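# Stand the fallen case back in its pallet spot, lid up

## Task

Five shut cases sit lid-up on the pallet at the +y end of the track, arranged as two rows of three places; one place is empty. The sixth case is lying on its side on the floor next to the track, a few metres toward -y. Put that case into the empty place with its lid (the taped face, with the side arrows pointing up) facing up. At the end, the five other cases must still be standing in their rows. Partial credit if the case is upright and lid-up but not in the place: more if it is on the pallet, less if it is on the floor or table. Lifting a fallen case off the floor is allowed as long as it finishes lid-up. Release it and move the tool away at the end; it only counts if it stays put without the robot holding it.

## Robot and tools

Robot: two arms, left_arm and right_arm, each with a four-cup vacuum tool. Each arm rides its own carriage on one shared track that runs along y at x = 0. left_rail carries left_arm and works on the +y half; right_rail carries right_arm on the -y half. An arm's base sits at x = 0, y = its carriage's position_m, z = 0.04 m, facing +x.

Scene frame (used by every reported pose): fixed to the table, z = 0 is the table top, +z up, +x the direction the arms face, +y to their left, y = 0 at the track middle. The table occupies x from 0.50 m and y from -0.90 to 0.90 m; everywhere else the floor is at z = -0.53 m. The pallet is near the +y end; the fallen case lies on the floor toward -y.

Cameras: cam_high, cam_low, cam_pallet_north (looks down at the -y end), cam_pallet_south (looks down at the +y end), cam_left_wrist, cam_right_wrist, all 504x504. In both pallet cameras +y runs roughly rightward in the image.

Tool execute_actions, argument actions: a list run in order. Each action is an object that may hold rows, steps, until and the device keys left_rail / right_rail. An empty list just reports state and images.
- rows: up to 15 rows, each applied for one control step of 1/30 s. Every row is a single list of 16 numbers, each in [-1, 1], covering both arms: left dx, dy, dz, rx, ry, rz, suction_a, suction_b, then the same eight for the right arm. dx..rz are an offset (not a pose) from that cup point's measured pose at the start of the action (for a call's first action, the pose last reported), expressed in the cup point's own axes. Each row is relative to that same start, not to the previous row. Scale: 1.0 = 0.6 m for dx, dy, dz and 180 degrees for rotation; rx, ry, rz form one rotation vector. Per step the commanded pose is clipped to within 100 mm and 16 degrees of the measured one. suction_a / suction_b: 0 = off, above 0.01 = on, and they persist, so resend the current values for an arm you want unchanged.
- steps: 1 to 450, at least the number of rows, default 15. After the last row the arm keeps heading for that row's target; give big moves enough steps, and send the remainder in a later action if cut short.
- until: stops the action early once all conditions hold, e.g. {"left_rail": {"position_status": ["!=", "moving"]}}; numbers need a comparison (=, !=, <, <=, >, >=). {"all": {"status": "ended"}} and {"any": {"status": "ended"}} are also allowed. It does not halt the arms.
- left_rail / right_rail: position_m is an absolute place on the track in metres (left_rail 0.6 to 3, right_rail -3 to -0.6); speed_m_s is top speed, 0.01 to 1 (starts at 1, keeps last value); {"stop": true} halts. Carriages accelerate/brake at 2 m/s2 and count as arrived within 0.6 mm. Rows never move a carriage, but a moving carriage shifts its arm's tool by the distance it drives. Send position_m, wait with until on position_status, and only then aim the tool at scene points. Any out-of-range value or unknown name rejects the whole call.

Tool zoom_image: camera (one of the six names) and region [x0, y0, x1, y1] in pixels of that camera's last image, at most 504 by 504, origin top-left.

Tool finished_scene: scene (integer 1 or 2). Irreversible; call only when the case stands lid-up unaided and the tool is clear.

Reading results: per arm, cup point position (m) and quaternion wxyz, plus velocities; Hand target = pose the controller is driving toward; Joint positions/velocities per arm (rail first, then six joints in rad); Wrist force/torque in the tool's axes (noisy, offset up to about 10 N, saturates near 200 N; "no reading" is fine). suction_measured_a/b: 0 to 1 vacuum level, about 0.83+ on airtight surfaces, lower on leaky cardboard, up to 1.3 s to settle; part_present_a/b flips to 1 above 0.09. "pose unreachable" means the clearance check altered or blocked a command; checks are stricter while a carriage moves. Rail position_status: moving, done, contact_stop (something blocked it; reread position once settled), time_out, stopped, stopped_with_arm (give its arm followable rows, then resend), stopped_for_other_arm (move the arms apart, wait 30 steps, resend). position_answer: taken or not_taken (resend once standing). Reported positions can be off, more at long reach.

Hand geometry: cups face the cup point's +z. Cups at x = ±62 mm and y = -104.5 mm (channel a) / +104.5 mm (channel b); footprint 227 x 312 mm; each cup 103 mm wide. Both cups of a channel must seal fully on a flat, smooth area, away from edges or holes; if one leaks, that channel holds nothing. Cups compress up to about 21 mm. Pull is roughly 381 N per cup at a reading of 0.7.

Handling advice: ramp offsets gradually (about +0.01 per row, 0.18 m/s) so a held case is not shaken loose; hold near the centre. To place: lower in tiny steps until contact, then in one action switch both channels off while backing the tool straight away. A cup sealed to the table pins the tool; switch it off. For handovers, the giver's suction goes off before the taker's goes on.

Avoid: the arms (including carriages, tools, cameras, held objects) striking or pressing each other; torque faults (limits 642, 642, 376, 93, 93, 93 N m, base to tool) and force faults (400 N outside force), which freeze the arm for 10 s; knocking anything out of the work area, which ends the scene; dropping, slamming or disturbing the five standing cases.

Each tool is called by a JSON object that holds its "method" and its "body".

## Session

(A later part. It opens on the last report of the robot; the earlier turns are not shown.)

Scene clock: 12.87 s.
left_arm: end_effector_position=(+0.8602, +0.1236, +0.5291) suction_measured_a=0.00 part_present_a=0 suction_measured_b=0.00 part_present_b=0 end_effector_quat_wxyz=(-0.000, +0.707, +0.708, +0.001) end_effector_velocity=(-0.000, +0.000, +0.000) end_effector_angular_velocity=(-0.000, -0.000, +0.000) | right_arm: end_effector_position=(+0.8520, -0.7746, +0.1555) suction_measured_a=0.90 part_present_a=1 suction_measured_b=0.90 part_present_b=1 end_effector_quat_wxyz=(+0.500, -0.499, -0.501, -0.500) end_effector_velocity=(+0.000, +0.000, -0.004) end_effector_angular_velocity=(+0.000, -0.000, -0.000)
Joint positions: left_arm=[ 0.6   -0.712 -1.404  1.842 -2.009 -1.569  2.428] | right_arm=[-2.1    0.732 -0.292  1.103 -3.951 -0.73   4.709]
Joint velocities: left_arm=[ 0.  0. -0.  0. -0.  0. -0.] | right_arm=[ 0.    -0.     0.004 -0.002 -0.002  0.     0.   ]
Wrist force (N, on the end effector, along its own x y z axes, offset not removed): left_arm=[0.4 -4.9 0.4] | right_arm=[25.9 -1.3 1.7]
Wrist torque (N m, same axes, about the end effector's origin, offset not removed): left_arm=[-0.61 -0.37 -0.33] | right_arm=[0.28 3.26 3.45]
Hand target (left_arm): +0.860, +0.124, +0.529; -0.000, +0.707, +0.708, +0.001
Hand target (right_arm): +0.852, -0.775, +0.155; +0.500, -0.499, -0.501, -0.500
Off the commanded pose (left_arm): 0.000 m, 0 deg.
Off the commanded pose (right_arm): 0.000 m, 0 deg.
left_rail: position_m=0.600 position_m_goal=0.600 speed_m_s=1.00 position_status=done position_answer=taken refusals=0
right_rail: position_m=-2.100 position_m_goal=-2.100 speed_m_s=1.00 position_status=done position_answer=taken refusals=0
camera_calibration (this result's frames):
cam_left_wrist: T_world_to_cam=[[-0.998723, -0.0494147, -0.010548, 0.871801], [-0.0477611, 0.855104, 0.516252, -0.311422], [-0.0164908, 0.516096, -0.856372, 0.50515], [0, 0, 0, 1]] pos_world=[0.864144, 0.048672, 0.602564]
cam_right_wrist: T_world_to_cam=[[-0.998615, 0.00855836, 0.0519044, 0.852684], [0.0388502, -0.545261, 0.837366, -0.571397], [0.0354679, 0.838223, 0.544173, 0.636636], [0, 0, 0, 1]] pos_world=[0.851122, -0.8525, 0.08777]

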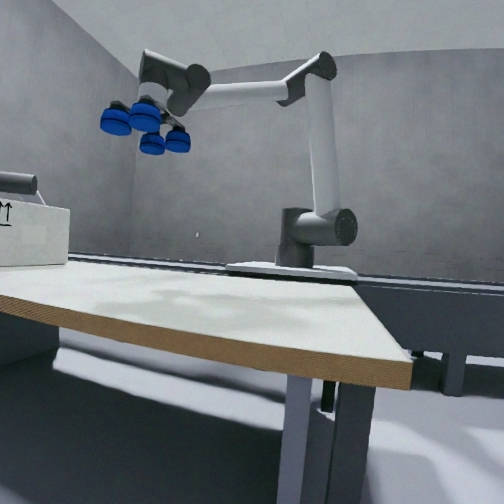

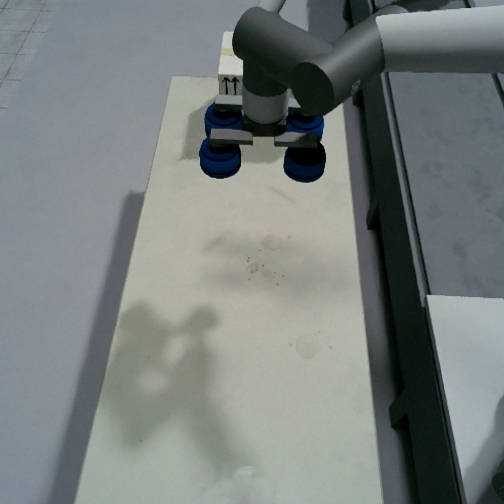

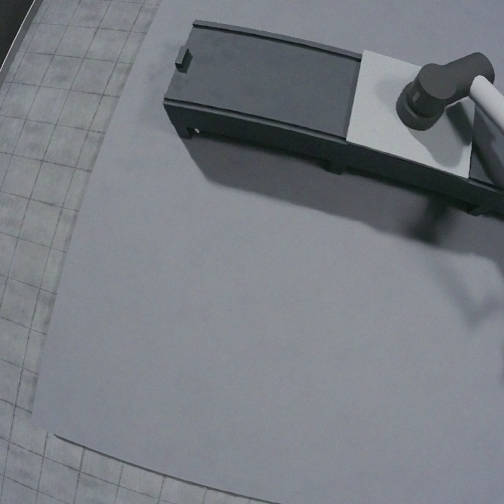

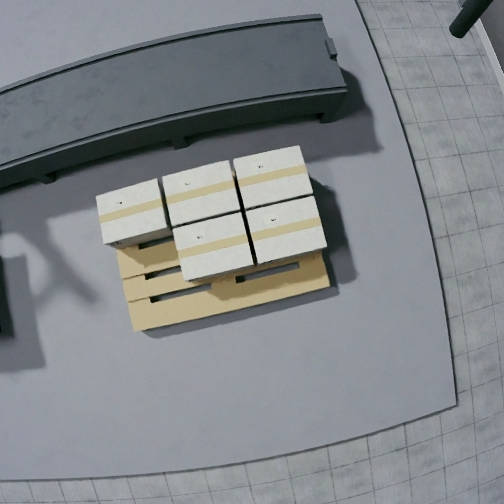

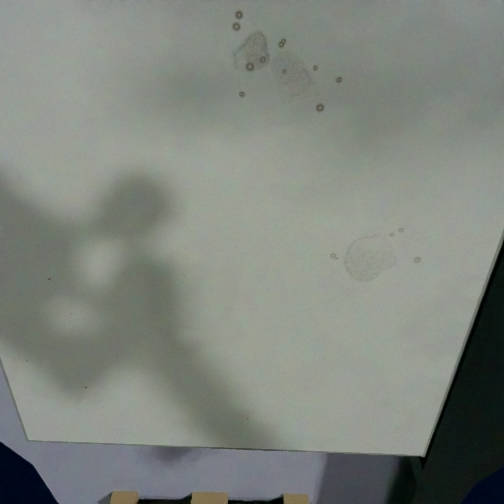

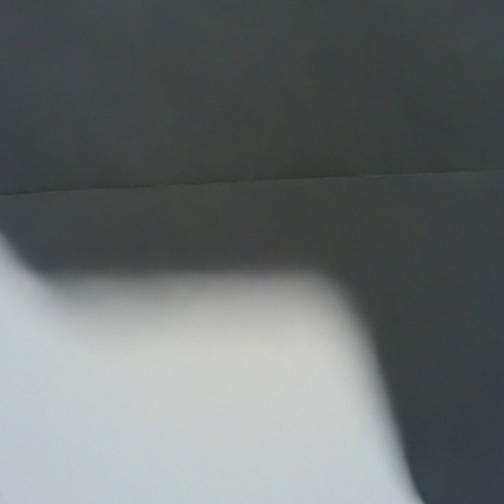

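{"method": "execute_actions", "body": {"actions": [{"rows":[[-0.02,0,0,0,0,0,0,0,-0.0035,0,0,0,0,0,1,1],[-0.04,0,0,0,0,0,0,0,-0.0035,0,0,0,0,0,1,1],[-0.07,0,0,0,0,0,0,0,-0.0035,0,0,0,0,0,1,1],[-0.1,0,0,0,0,0,0,0,-0.0035,0,0,0,0,0,1,1],[-0.13,0,0,0,0,0,0,0,-0.0035,0,0,0,0,0,1,1],[-0.16,0,0,0,0,0,0,0,-0.0035,0,0,0,0,0,1,1],[-0.2,0,0,0,0,0,0,0,-0.0035,0,-0.003,0,0,0,0,0],[-0.24,0,-0.03,0,0,0,0,0,-0.0035,0,-0.008,0,0,0,0,0],[-0.28,0,-0.05,0,0,0,0,0,-0.0035,0,-0.014,0,0,0,0,0],[-0.32,0,-0.07,0,0,0,0,0,-0.0035,0,-0.021,0,0,0,0,0],[-0.36,0,-0.08,0,0,0,0,0,-0.0035,0,-0.029,0,0,0,0,0],[-0.4,0,-0.09,0,0,0,0,0,-0.0035,0,-0.038,0,0,0,0,0],[-0.45,0,-0.09,0,0,0,0,0,-0.0035,0,-0.05,0,0,0,0,0],[-0.5,-0.014,-0.1,0,0,0,0,0,-0.0035,0,-0.1,0,0,0,0,0]],"steps":26},{"right_rail":{"position_m":-2.9},"steps":6},{"rows":[[-0.78,0,0,0,0,0,0,0,0,0,0,0,0,0,0,0]],"steps":40}]}}

Scene clock: 15.43 s.
left_arm: end_effector_position=(+0.8510, -0.6414, +0.5879) suction_measured_a=0.00 part_present_a=0 suction_measured_b=0.00 part_present_b=0 end_effector_quat_wxyz=(+0.001, +0.707, +0.708, +0.001) end_effector_velocity=(+0.005, -0.013, +0.002) end_effector_angular_velocity=(+0.007, +0.005, +0.000) | right_arm: end_effector_position=(+0.8520, -1.6341, +0.1535) suction_measured_a=0.00 part_present_a=0 suction_measured_b=0.00 part_present_b=0 end_effector_quat_wxyz=(+0.500, -0.499, -0.501, -0.500) end_effector_velocity=(-0.000, +0.000, -0.000) end_effector_angular_velocity=(-0.000, +0.000, +0.000)
Joint positions: left_arm=[ 0.6   -1.104 -0.795  0.817 -1.593 -1.569  2.036] | right_arm=[-2.9    0.698 -0.329  1.207 -4.018 -0.695  4.709]
Joint velocities: left_arm=[ 0.    -0.001  0.026 -0.053  0.036 -0.001 -0.001] | right_arm=[ 0.  0.  0.  0.  0.  0. -0.]
Wrist force (N, on the end effector, along its own x y z axes, offset not removed): left_arm=[4.8 -7.2 -0.3] | right_arm=[-4.7 1.0 0.9]
Wrist torque (N m, same axes, about the end effector's origin, offset not removed): left_arm=[-0.62 -1.06 -0.35] | right_arm=[0.20 1.16 0.15]
Hand target (left_arm): +0.852, -0.643, +0.588; +0.000, +0.707, +0.708, +0.001
Hand target (right_arm): +0.852, -1.634, +0.153; +0.500, -0.499, -0.501, -0.500
Off the commanded pose (left_arm): 0.002 m, 0 deg.
Off the commanded pose (right_arm): 0.000 m, 0 deg.
left_rail: position_m=0.600 position_m_goal=0.600 speed_m_s=1.00 position_status=done position_answer=taken refusals=0
right_rail: position_m=-2.900 position_m_goal=-2.900 speed_m_s=1.00 position_status=done position_answer=taken refusals=0
camera_calibration (this result's frames):
cam_left_wrist: T_world_to_cam=[[-0.998714, -0.0494007, -0.0113562, 0.825877], [-0.0481904, 0.855874, 0.514934, 0.313518], [-0.0157186, 0.51482, -0.857154, 0.949147], [0, 0, 0, 1]] pos_world=[0.854843, -0.716172, 0.661503]
cam_right_wrist: T_world_to_cam=[[-0.998617, 0.00842882, 0.0518868, 0.859916], [0.0389016, -0.545365, 0.837295, -1.03858], [0.0353546, 0.838156, 0.544283, 1.35814], [0, 0, 0, 1]] pos_world=[0.851113, -1.71199, 0.0857704]

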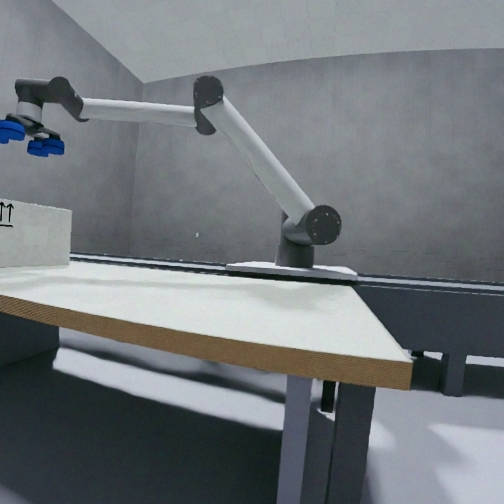

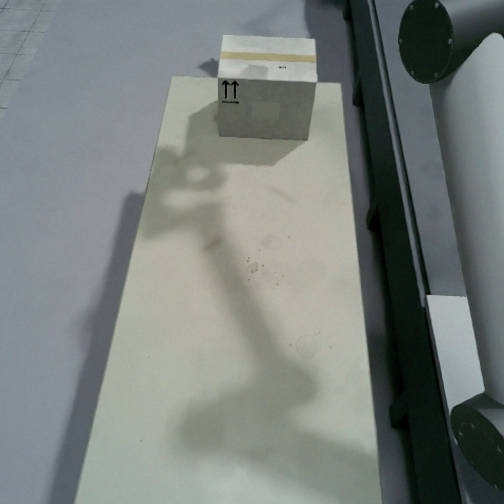

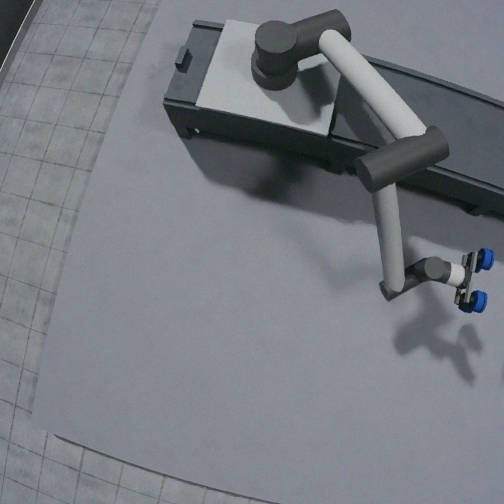

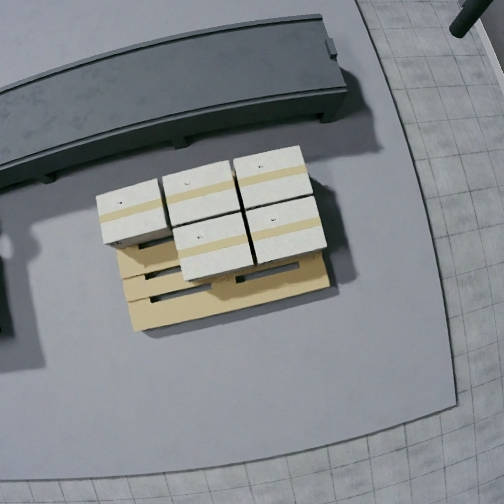

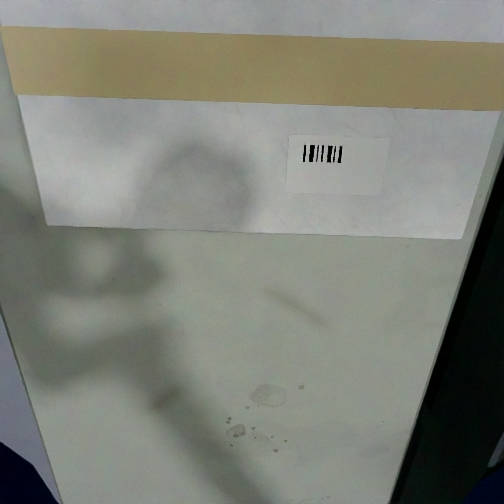

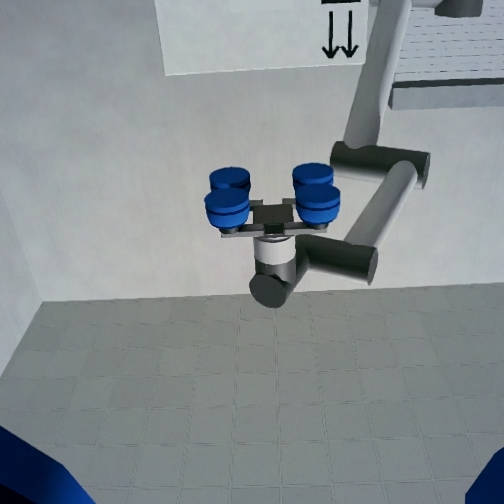

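{"method": "execute_actions", "body": {"actions": [{"rows":[[0,0,0.03,0,0,0,0,0,0,0,0,0,0,0,0,0],[0,0,0.07,0,0,0,0,0,0,0,0,0,0,0,0,0],[-0.01,0.003,0.458,0,0,0,0,0,0,0,0,0,0,0,0,0]],"steps":29},{"rows":[[0,0,0.01,0,0,0,0,0,0,0,0,0,0,0,0,0],[0,0,0.015,0,0,0,0,0,0,0,0,0,0,0,0,0],[0,0,0.02,0,0,0,0,0,0,0,0,0,0,0,0,0],[0,0,0.025,0,0,0,0,0,0,0,0,0,0,0,0,0],[0,0,0.03,0,0,0,0,0,0,0,0,0,0,0,0,0],[0,0,0.035,0,0,0,1,1,0,0,0,0,0,0,0,0],[0,0,0.04,0,0,0,1,1,0,0,0,0,0,0,0,0],[0,0,0.045,0,0,0,1,1,0,0,0,0,0,0,0,0],[0,0,0.052,0,0,0,1,1,0,0,0,0,0,0,0,0]],"steps":28}]}}

{"method": "zoom_image", "body": {"camera": "cam_high", "region": [0, 230, 80, 290]}}

Scene clock: 17.57 s.
left_arm: end_effector_position=(+0.8530, -0.6475, +0.2830) suction_measured_a=0.91 part_present_a=1 suction_measured_b=0.91 part_present_b=1 end_effector_quat_wxyz=(+0.001, +0.707, +0.708, +0.001) end_effector_velocity=(-0.000, +0.000, -0.001) end_effector_angular_velocity=(+0.000, +0.000, -0.000) | right_arm: end_effector_position=(+0.8519, -1.6341, +0.1534) suction_measured_a=0.00 part_present_a=0 suction_measured_b=0.00 part_present_b=0 end_effector_quat_wxyz=(+0.500, -0.499, -0.501, -0.500) end_effector_velocity=(+0.000, +0.000, +0.000) end_effector_angular_velocity=(+0.000, -0.000, -0.000)
Joint positions: left_arm=[ 0.6   -1.105 -0.702  1.069 -1.939 -1.569  2.035] | right_arm=[-2.9    0.698 -0.329  1.207 -4.018 -0.695  4.709]
Joint velocities: left_arm=[ 0.  0.  0.  0. -0. -0.  0.] | right_arm=[ 0.  0. -0.  0. -0. -0. -0.]
Wrist force (N, on the end effector, along its own x y z axes, offset not removed): left_arm=[6.2 -5.3 -23.4] | right_arm=[-0.6 -0.5 6.1]
Wrist torque (N m, same axes, about the end effector's origin, offset not removed): left_arm=[2.80 -2.03 -0.30] | right_arm=[0.00 0.68 0.12]
Hand target (left_arm): +0.853, -0.648, +0.283; +0.001, +0.707, +0.708, +0.001
Hand target (right_arm): +0.852, -1.634, +0.153; +0.500, -0.499, -0.501, -0.500
Off the commanded pose (left_arm): 0.000 m, 0 deg.
Off the commanded pose (right_arm): 0.000 m, 0 deg.
left_rail: position_m=0.600 position_m_goal=0.600 speed_m_s=1.00 position_status=done position_answer=taken refusals=0
right_rail: position_m=-2.900 position_m_goal=-2.900 speed_m_s=1.00 position_status=done position_answer=taken refusals=0
camera_calibration (this result's frames):
cam_left_wrist: T_world_to_cam=[[-0.998716, -0.0493739, -0.011295, 0.824094], [-0.0481354, 0.855857, 0.514967, 0.47579], [-0.015759, 0.51485, -0.857136, 0.69098], [0, 0, 0, 1]] pos_world=[0.856828, -0.722271, 0.356556]
cam_right_wrist: T_world_to_cam=[[-0.998616, 0.00839323, 0.0519196, 0.859803], [0.0389495, -0.54534, 0.837309, -1.03852], [0.0353416, 0.838173, 0.544259, 1.35819], [0, 0, 0, 1]] pos_world=[0.851062, -1.71196, 0.0857097]

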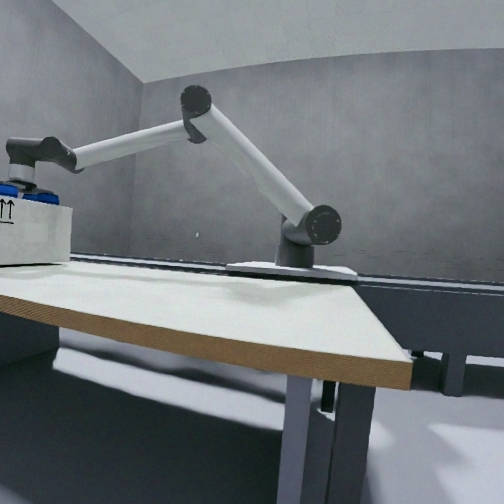

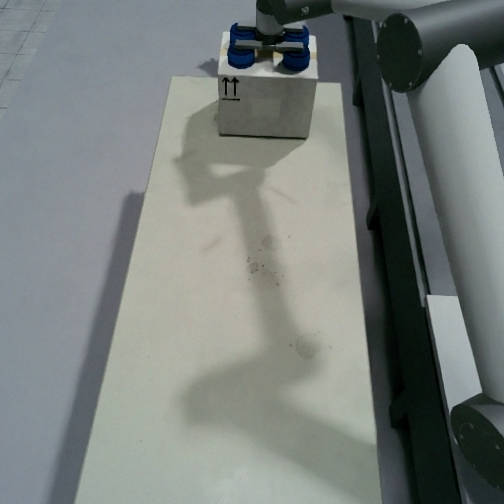

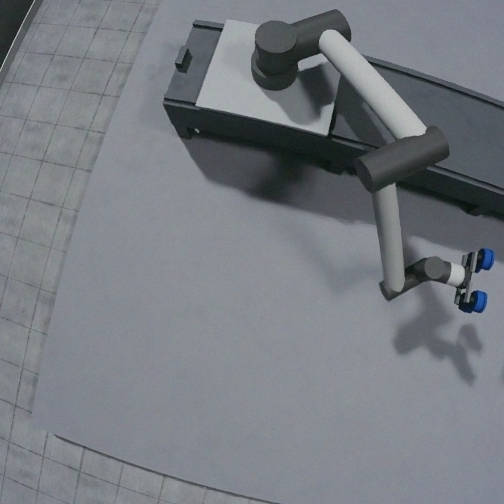

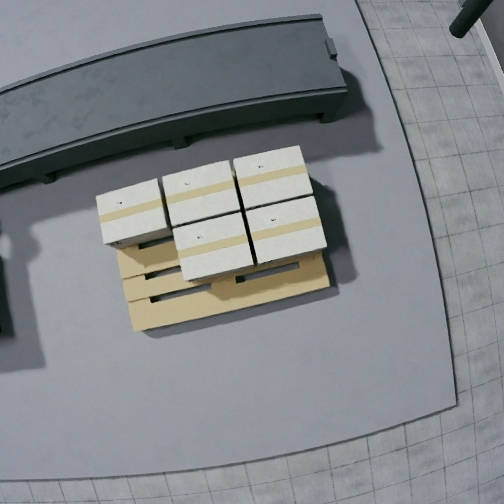

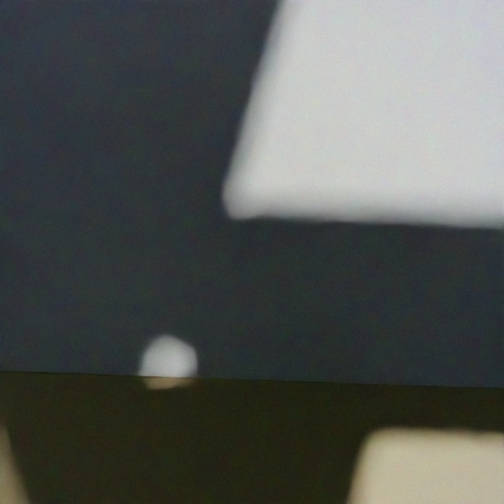

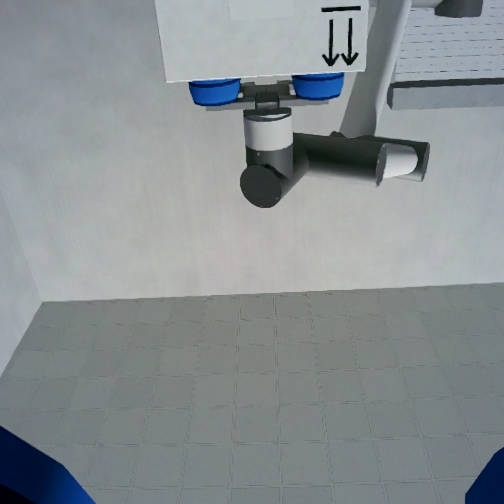

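Region (0, 230, 80, 290) of cam_high's 504x504 image, scaled by 6.300, with more detail than that image has; it fills the top 378 rows of this view, and the rest is white.

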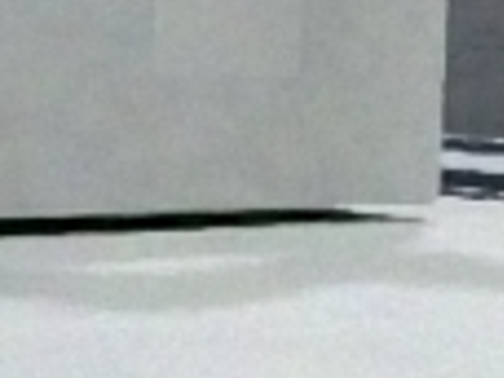

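{"method": "execute_actions", "body": {"actions": []}}

Scene clock: 17.83 s.
left_arm: end_effector_position=(+0.8530, -0.6474, +0.2829) suction_measured_a=0.91 part_present_a=1 suction_measured_b=0.91 part_present_b=1 end_effector_quat_wxyz=(+0.001, +0.707, +0.708, +0.001) end_effector_velocity=(-0.000, +0.000, -0.000) end_effector_angular_velocity=(+0.000, +0.000, -0.000) | right_arm: end_effector_position=(+0.8519, -1.6341, +0.1534) suction_measured_a=0.00 part_present_a=0 suction_measured_b=0.00 part_present_b=0 end_effector_quat_wxyz=(+0.500, -0.499, -0.501, -0.500) end_effector_velocity=(-0.000, +0.000, +0.000) end_effector_angular_velocity=(+0.000, -0.000, -0.000)
Joint positions: left_arm=[ 0.6   -1.105 -0.702  1.069 -1.939 -1.569  2.035] | right_arm=[-2.9    0.698 -0.329  1.207 -4.018 -0.695  4.709]
Joint velocities: left_arm=[ 0. -0.  0.  0. -0.  0.  0.] | right_arm=[ 0.  0. -0.  0. -0. -0. -0.]
Wrist force (N, on the end effector, along its own x y z axes, offset not removed): left_arm=[4.7 -7.8 -24.3] | right_arm=[0.5 -1.1 4.4]
Wrist torque (N m, same axes, about the end effector's origin, offset not removed): left_arm=[2.94 -2.18 -0.36] | right_arm=[-0.09 0.44 0.10]
Hand target (left_arm): +0.853, -0.648, +0.283; +0.001, +0.707, +0.708, +0.001
Hand target (right_arm): +0.852, -1.634, +0.153; +0.500, -0.499, -0.501, -0.500
Off the commanded pose (left_arm): 0.000 m, 0 deg.
Off the commanded pose (right_arm): 0.000 m, 0 deg.
left_rail: position_m=0.600 position_m_goal=0.600 speed_m_s=1.00 position_status=done position_answer=taken refusals=0
right_rail: position_m=-2.900 position_m_goal=-2.900 speed_m_s=1.00 position_status=done position_answer=taken refusals=0
camera_calibration (this result's frames):
cam_left_wrist: T_world_to_cam=[[-0.998717, -0.0493734, -0.0112857, 0.824088], [-0.0481298, 0.855847, 0.514985, 0.475807], [-0.0157677, 0.514867, -0.857125, 0.690928], [0, 0, 0, 1]] pos_world=[0.856825, -0.722267, 0.356479]
cam_right_wrist: T_world_to_cam=[[-0.998616, 0.00839311, 0.0519195, 0.859803], [0.0389495, -0.54534, 0.837309, -1.03852], [0.0353415, 0.838173, 0.544259, 1.35819], [0, 0, 0, 1]] pos_world=[0.851062, -1.71196, 0.0857098]

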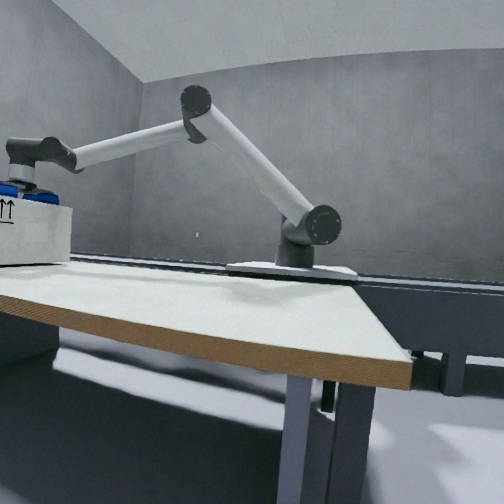

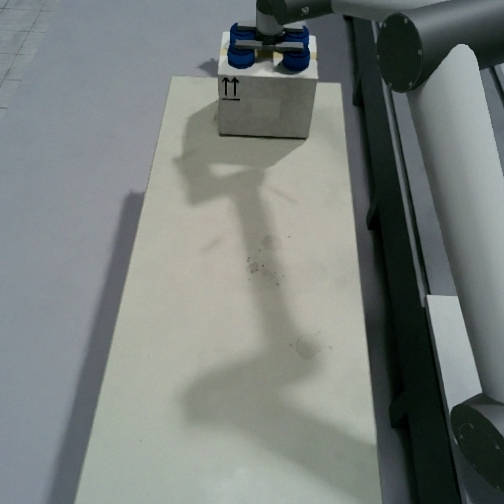

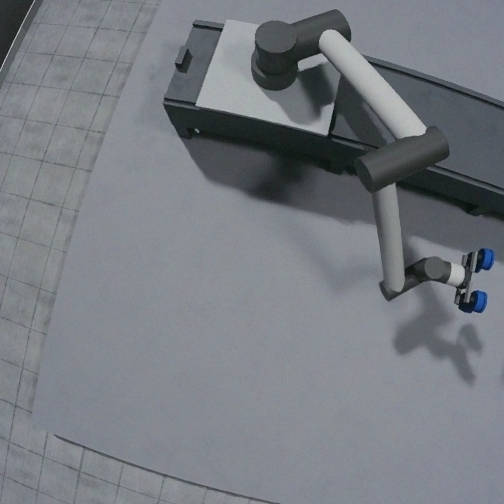

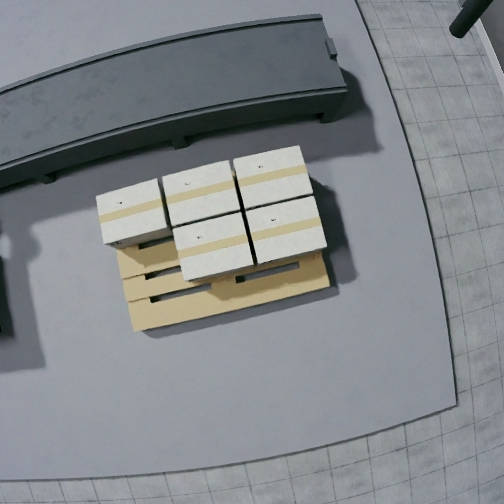

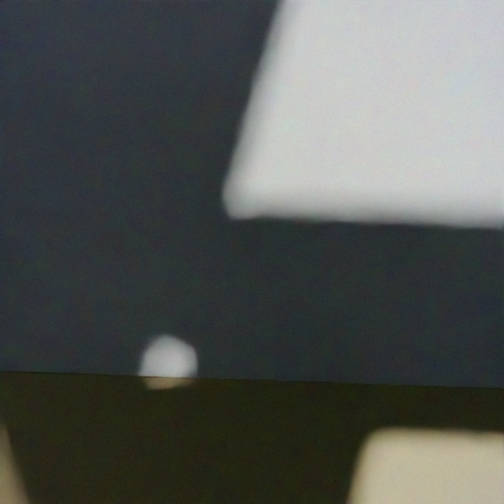

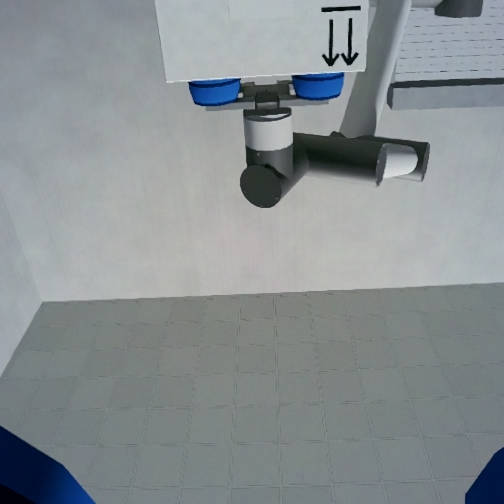

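{"method": "execute_actions", "body": {"actions": [{"rows":[[0,0,-0.005,0,0,0,1,1,0,0,0,0,0,0,0,0],[0,0,-0.012,0,0,0,1,1,0,0,0,0,0,0,0,0],[0,0,-0.022,0,0,0,1,1,0,0,0,0,0,0,0,0],[0,0,-0.035,0,0,0,1,1,0,0,0,0,0,0,0,0],[0,0,-0.05,0,0,0,1,1,0,0,0,0,0,0,0,0],[0,0,-0.065,0,0,0,1,1,0,0,0,0,0,0,0,0],[0.01,0,-0.08,0,0,0,1,1,0,0,0,0,0,0,0,0],[0.02,0,-0.095,0,0,0,1,1,0,0,0,0,0,0,0,0],[0.04,0,-0.11,0,0,0,1,1,0,0,0,0,0,0,0,0],[0.06,0,-0.12,0,0,0,1,1,0,0,0,0,0,0,0,0]],"steps":12},{"rows":[[1,0.3,-0.05,0,0,-0.51,1,1,0,0,0,0,0,0,0,0]],"left_rail":{"position_m":2.3},"steps":55}]}}

Scene clock: 20.27 s.
left_arm: end_effector_position=(+1.0337, +1.5095, +0.3652) suction_measured_a=0.91 part_present_a=1 suction_measured_b=0.91 part_present_b=1 end_effector_quat_wxyz=(+0.001, -0.016, +1.000, -0.000) end_effector_velocity=(+0.001, +0.809, +0.000) end_effector_angular_velocity=(+0.000, +0.000, +0.003) | right_arm: end_effector_position=(+0.8519, -1.6341, +0.1534) suction_measured_a=0.00 part_present_a=0 suction_measured_b=0.00 part_present_b=0 end_effector_quat_wxyz=(+0.500, -0.499, -0.501, -0.500) end_effector_velocity=(-0.000, -0.000, -0.000) end_effector_angular_velocity=(-0.000, +0.000, +0.000)
Joint positions: left_arm=[ 2.14  -0.715 -1.072  1.621 -2.121 -1.569  0.823] | right_arm=[-2.9    0.698 -0.329  1.207 -4.018 -0.695  4.709]
Joint velocities: left_arm=[ 0.807  0.001 -0.001  0.001 -0.     0.    -0.001] | right_arm=[ 0.  0.  0. -0. -0.  0.  0.]
Wrist force (N, on the end effector, along its own x y z axes, offset not removed): left_arm=[3.9 14.7 -25.9] | right_arm=[0.0 -1.3 2.2]
Wrist torque (N m, same axes, about the end effector's origin, offset not removed): left_arm=[0.73 -1.85 -0.28] | right_arm=[-0.04 0.41 0.12]
Hand target (left_arm): +1.034, +1.547, +0.365; +0.001, -0.016, +1.000, -0.000
Hand target (right_arm): +0.852, -1.634, +0.153; +0.500, -0.499, -0.501, -0.500
Off the commanded pose (left_arm): 0.001 m, 0 deg.
Off the commanded pose (right_arm): 0.000 m, 0 deg.
left_rail: position_m=2.140 position_m_goal=2.300 speed_m_s=1.00 position_status=moving position_answer=taken refusals=0
right_rail: position_m=-2.900 position_m_goal=-2.900 speed_m_s=1.00 position_status=done position_answer=taken refusals=0
camera_calibration (this result's frames):
cam_left_wrist: T_world_to_cam=[[0.0806777, -0.996699, -0.00904587, 1.42541], [-0.855055, -0.0738704, 0.513249, 0.834226], [-0.512223, -0.033673, -0.858192, 0.995366], [0, 0, 0, 1]] pos_world=[1.10816, 1.51585, 0.438944]
cam_right_wrist: T_world_to_cam=[[-0.998616, 0.00839309, 0.0519192, 0.859803], [0.0389493, -0.545341, 0.837309, -1.03852], [0.0353413, 0.838173, 0.544259, 1.35819], [0, 0, 0, 1]] pos_world=[0.851062, -1.71196, 0.0857098]

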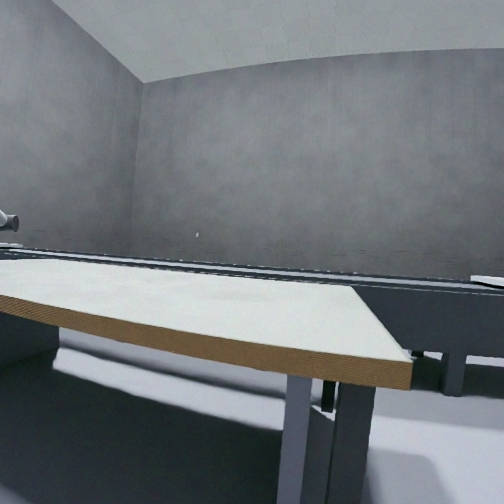

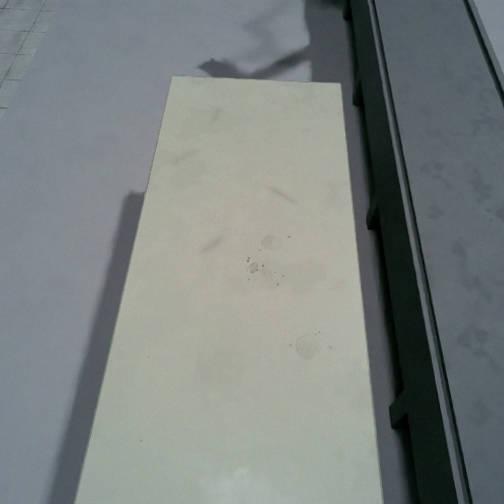

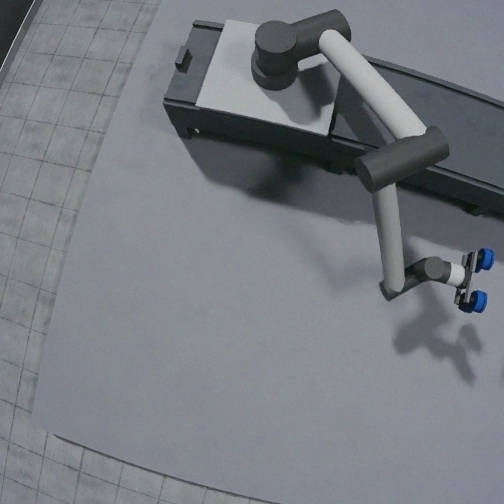

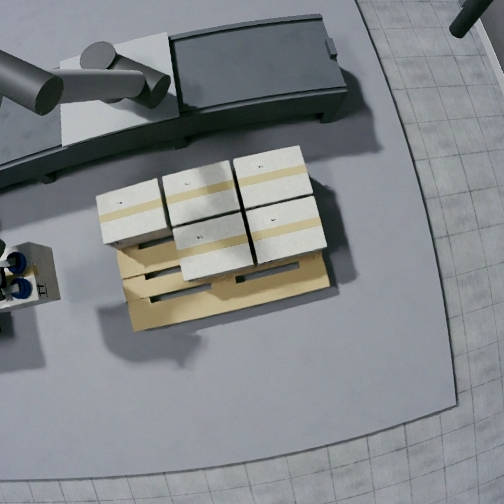

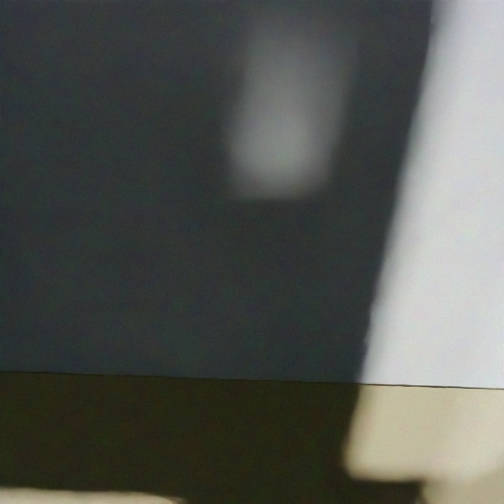

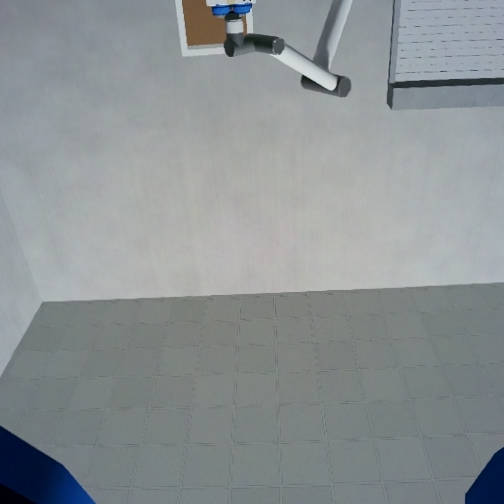

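{"method": "execute_actions", "body": {"actions": [{"rows":[[-0.02,0.02,0.01,0,0,0,1,1,0,0,0,0,0,0,0,0],[-0.04,0.05,0.03,0,0,0,1,1,0,0,0,0,0,0,0,0],[-0.06,0.08,0.05,0,0,0,1,1,0,0,0,0,0,0,0,0],[-0.08,0.11,0.07,0,0,0,1,1,0,0,0,0,0,0,0,0],[-0.1,0.14,0.09,0,0,0,1,1,0,0,0,0,0,0,0,0],[-0.11,0.17,0.11,0,0,0,1,1,0,0,0,0,0,0,0,0],[-0.117,0.2,0.13,0,0,0,1,1,0,0,0,0,0,0,0,0],[-0.117,0.23,0.15,0,0,0,1,1,0,0,0,0,0,0,0,0],[-0.117,0.26,0.17,0,0,0,1,1,0,0,0,0,0,0,0,0],[-0.117,0.29,0.19,0,0,0,1,1,0,0,0,0,0,0,0,0],[-0.117,0.713,0.725,0,0,0,1,1,0,0,0,0,0,0,0,0]],"steps":48}]}}

{"method": "zoom_image", "body": {"camera": "cam_pallet_south", "region": [70,150,270,330]}}

Scene clock: 22.03 s.
left_arm: end_effector_position=(+1.0906, +2.0986, -0.0689) suction_measured_a=0.91 part_present_a=1 suction_measured_b=0.91 part_present_b=1 end_effector_quat_wxyz=(+0.001, -0.016, +1.000, +0.000) end_effector_velocity=(+0.004, +0.007, -0.010) end_effector_angular_velocity=(-0.001, -0.001, -0.001) | right_arm: end_effector_position=(+0.8519, -1.6341, +0.1534) suction_measured_a=0.00 part_present_a=0 suction_measured_b=0.00 part_present_b=0 end_effector_quat_wxyz=(+0.500, -0.499, -0.501, -0.500) end_effector_velocity=(-0.000, +0.000, -0.000) end_effector_angular_velocity=(-0.000, -0.000, +0.000)
Joint positions: left_arm=[ 2.3   -0.365 -0.771  1.898 -2.699 -1.57   1.173] | right_arm=[-2.9    0.698 -0.329  1.207 -4.018 -0.695  4.709]
Joint velocities: left_arm=[ 0.     0.007  0.012 -0.004 -0.01  -0.001  0.008] | right_arm=[ 0.  0.  0. -0.  0.  0. -0.]
Wrist force (N, on the end effector, along its own x y z axes, offset not removed): left_arm=[5.1 -8.4 -21.6] | right_arm=[1.1 0.3 2.7]
Wrist torque (N m, same axes, about the end effector's origin, offset not removed): left_arm=[2.85 -2.43 -0.40] | right_arm=[0.14 0.44 0.17]
Hand target (left_arm): +1.091, +2.099, -0.070; +0.001, -0.016, +1.000, +0.000
Hand target (right_arm): +0.852, -1.634, +0.153; +0.500, -0.499, -0.501, -0.500
Off the commanded pose (left_arm): 0.001 m, 0 deg.
Off the commanded pose (right_arm): 0.000 m, 0 deg.
left_rail: position_m=2.300 position_m_goal=2.300 speed_m_s=1.00 position_status=done position_answer=taken refusals=0
right_rail: position_m=-2.900 position_m_goal=-2.900 speed_m_s=1.00 position_status=done position_answer=taken refusals=0
camera_calibration (this result's frames):
cam_left_wrist: T_world_to_cam=[[0.0806967, -0.996694, -0.00945573, 2.00392], [-0.854893, -0.0740874, 0.513487, 1.14954], [-0.51249, -0.0333531, -0.858045, 0.671468], [0, 0, 0, 1]] pos_world=[1.16514, 2.10486, 0.0048259]
cam_right_wrist: T_world_to_cam=[[-0.998616, 0.00839323, 0.0519194, 0.859803], [0.0389493, -0.54534, 0.837309, -1.03852], [0.0353415, 0.838173, 0.544259, 1.35819], [0, 0, 0, 1]] pos_world=[0.851062, -1.71196, 0.0857095]

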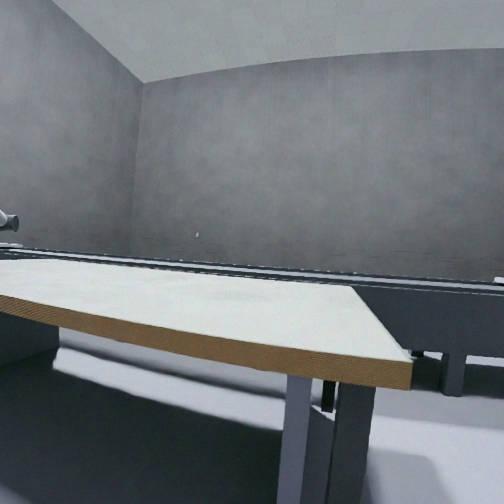

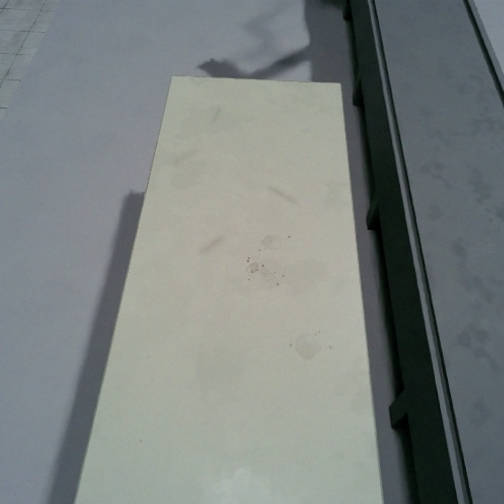

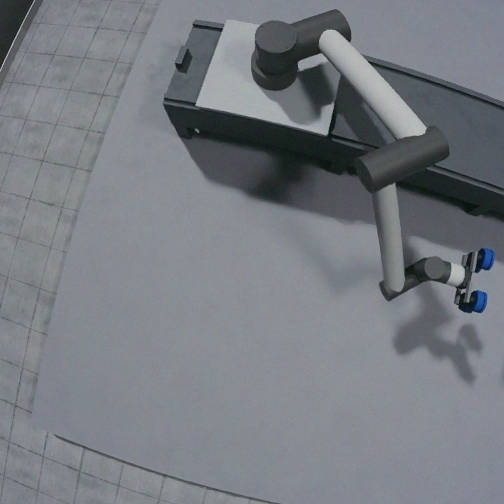

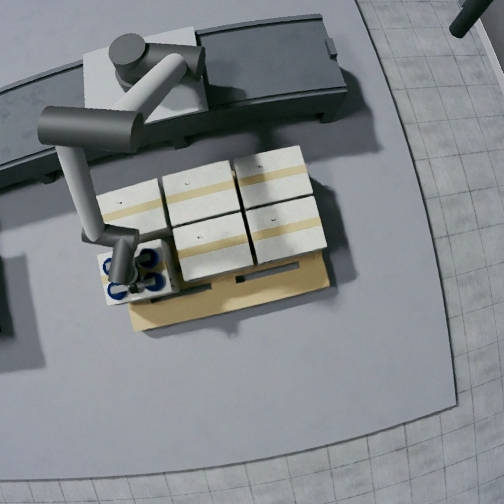

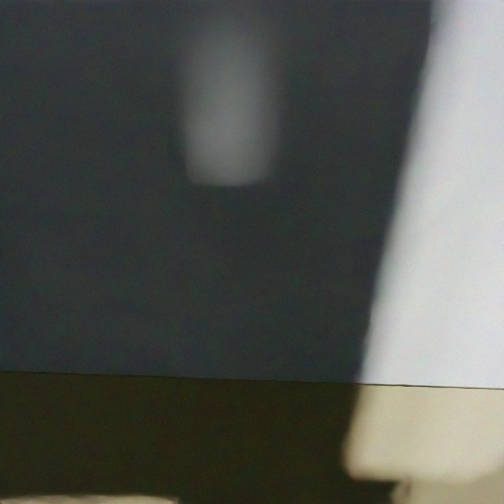

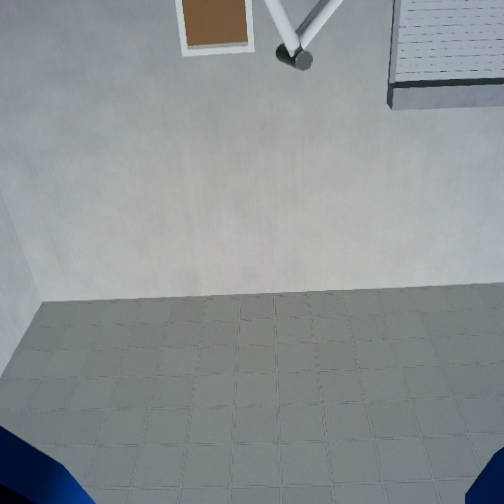

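Region (70, 150, 270, 330) of cam_pallet_south's 504x504 image, scaled by 2.520, with more detail than that image has; it fills the top 454 rows of this view, and the rest is white.

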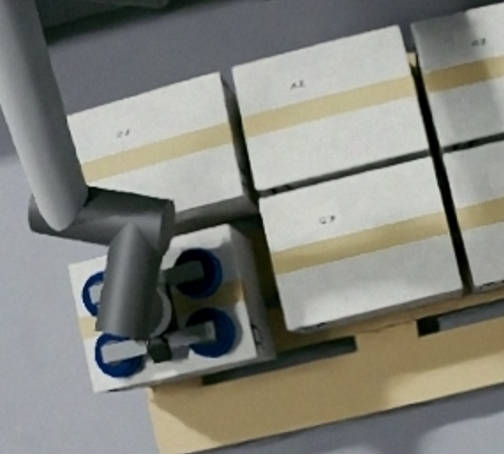

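{"method": "execute_actions", "body": {"actions": [{"rows":[[0.01,0.008,0.008,0,0,0,1,1,0,0,0,0,0,0,0,0],[0.025,0.018,0.02,0,0,0,1,1,0,0,0,0,0,0,0,0],[0.04,0.03,0.033,0,0,0,1,1,0,0,0,0,0,0,0,0],[0.055,0.042,0.045,0,0,0,1,1,0,0,0,0,0,0,0,0],[0.068,0.052,0.055,0,0,0,1,1,0,0,0,0,0,0,0,0]],"steps":18}]}}

{"method": "zoom_image", "body": {"camera": "cam_pallet_south", "region": [90,180,230,310]}}

Scene clock: 22.80 s.
left_arm: end_effector_position=(+1.0496, +2.1279, -0.1014) suction_measured_a=0.91 part_present_a=1 suction_measured_b=0.91 part_present_b=1 end_effector_quat_wxyz=(+0.001, -0.016, +1.000, +0.000) end_effector_velocity=(-0.006, +0.004, -0.005) end_effector_angular_velocity=(-0.001, -0.001, -0.000) | right_arm: end_effector_position=(+0.8519, -1.6341, +0.1534) suction_measured_a=0.00 part_present_a=0 suction_measured_b=0.00 part_present_b=0 end_effector_quat_wxyz=(+0.500, -0.499, -0.501, -0.500) end_effector_velocity=(-0.000, +0.000, +0.000) end_effector_angular_velocity=(+0.000, +0.000, -0.000)
Joint positions: left_arm=[ 2.3   -0.353 -0.757  1.966 -2.781 -1.57   1.185] | right_arm=[-2.9    0.698 -0.329  1.207 -4.018 -0.695  4.709]
Joint velocities: left_arm=[ 0.     0.002  0.003  0.009 -0.014 -0.     0.002] | right_arm=[ 0.  0. -0.  0. -0. -0.  0.]
Wrist force (N, on the end effector, along its own x y z axes, offset not removed): left_arm=[4.0 -4.9 -25.4] | right_arm=[4.0 -0.5 1.5]
Wrist torque (N m, same axes, about the end effector's origin, offset not removed): left_arm=[3.31 -2.00 -0.30] | right_arm=[-0.13 0.00 0.20]
Hand target (left_arm): +1.049, +2.128, -0.102; +0.001, -0.016, +1.000, +0.000
Hand target (right_arm): +0.852, -1.634, +0.153; +0.500, -0.499, -0.501, -0.500
Off the commanded pose (left_arm): 0.001 m, 0 deg.
Off the commanded pose (right_arm): 0.000 m, 0 deg.
left_rail: position_m=2.300 position_m_goal=2.300 speed_m_s=1.00 position_status=done position_answer=taken refusals=0
right_rail: position_m=-2.900 position_m_goal=-2.900 speed_m_s=1.00 position_status=done position_answer=taken refusals=0
camera_calibration (this result's frames):
cam_left_wrist: T_world_to_cam=[[0.0807008, -0.996694, -0.00940532, 2.03622], [-0.854841, -0.0740616, 0.513578, 1.13324], [-0.512576, -0.0334061, -0.857992, 0.623722], [0, 0, 0, 1]] pos_world=[1.12412, 2.13425, -0.0277057]
cam_right_wrist: T_world_to_cam=[[-0.998616, 0.0083933, 0.0519193, 0.859804], [0.0389492, -0.545341, 0.837309, -1.03852], [0.0353415, 0.838172, 0.544259, 1.35819], [0, 0, 0, 1]] pos_world=[0.851062, -1.71196, 0.0857098]

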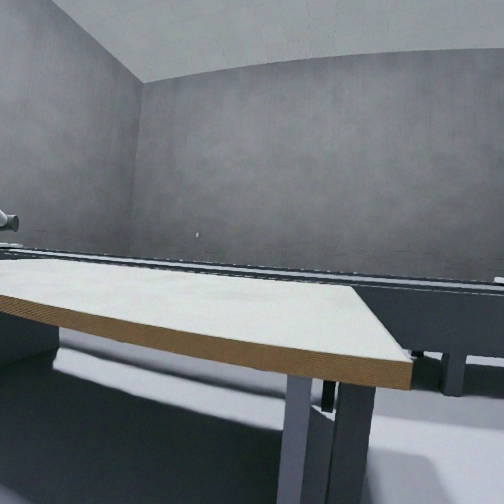

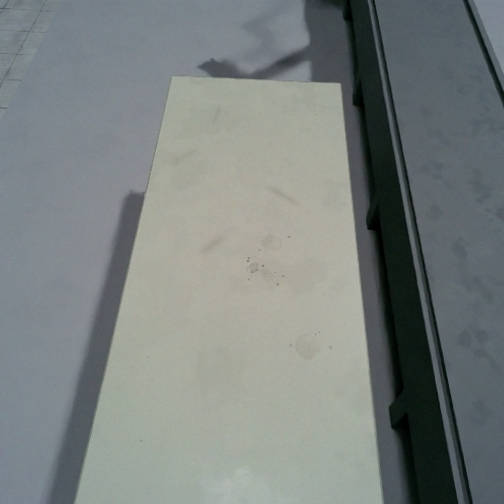

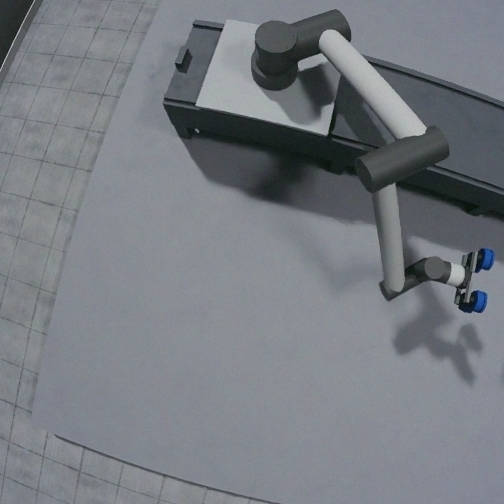

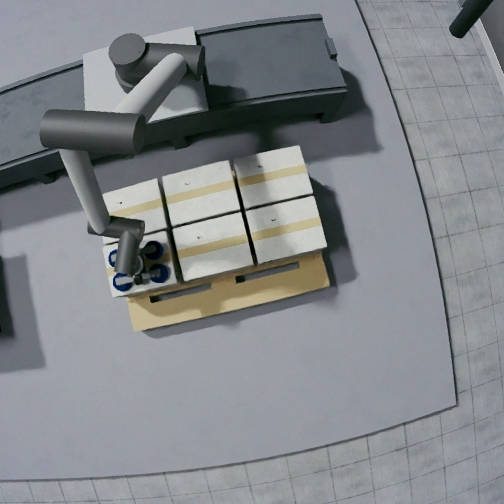

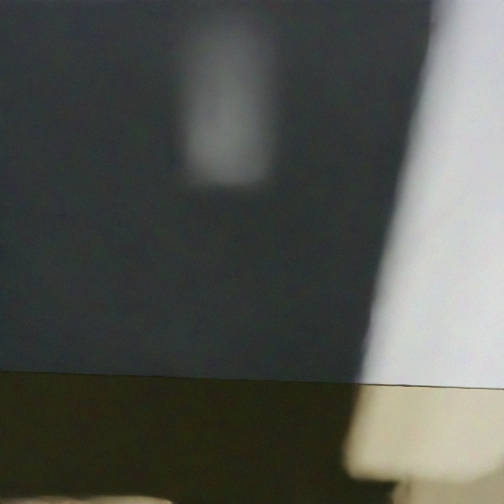

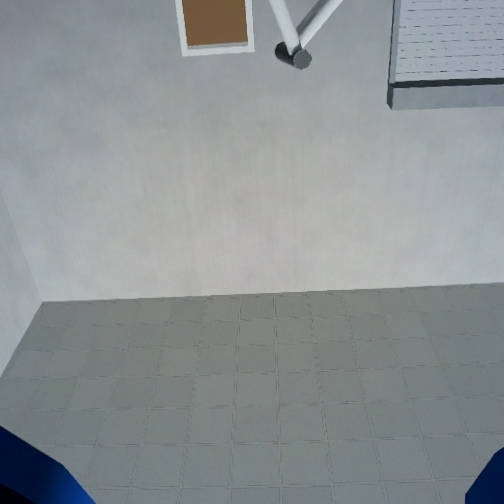

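Region (90, 180, 230, 310) of cam_pallet_south's 504x504 image, scaled by 3.600, with more detail than that image has; it fills the top 468 rows of this view, and the rest is white.

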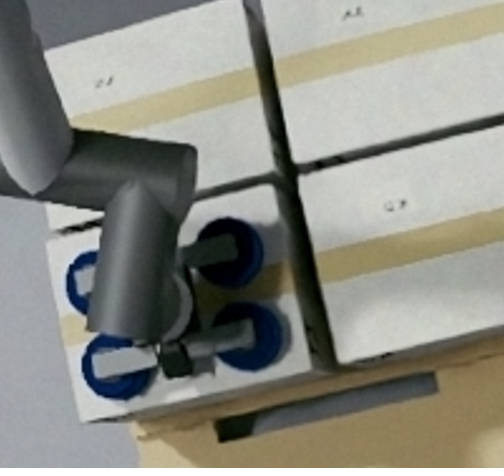

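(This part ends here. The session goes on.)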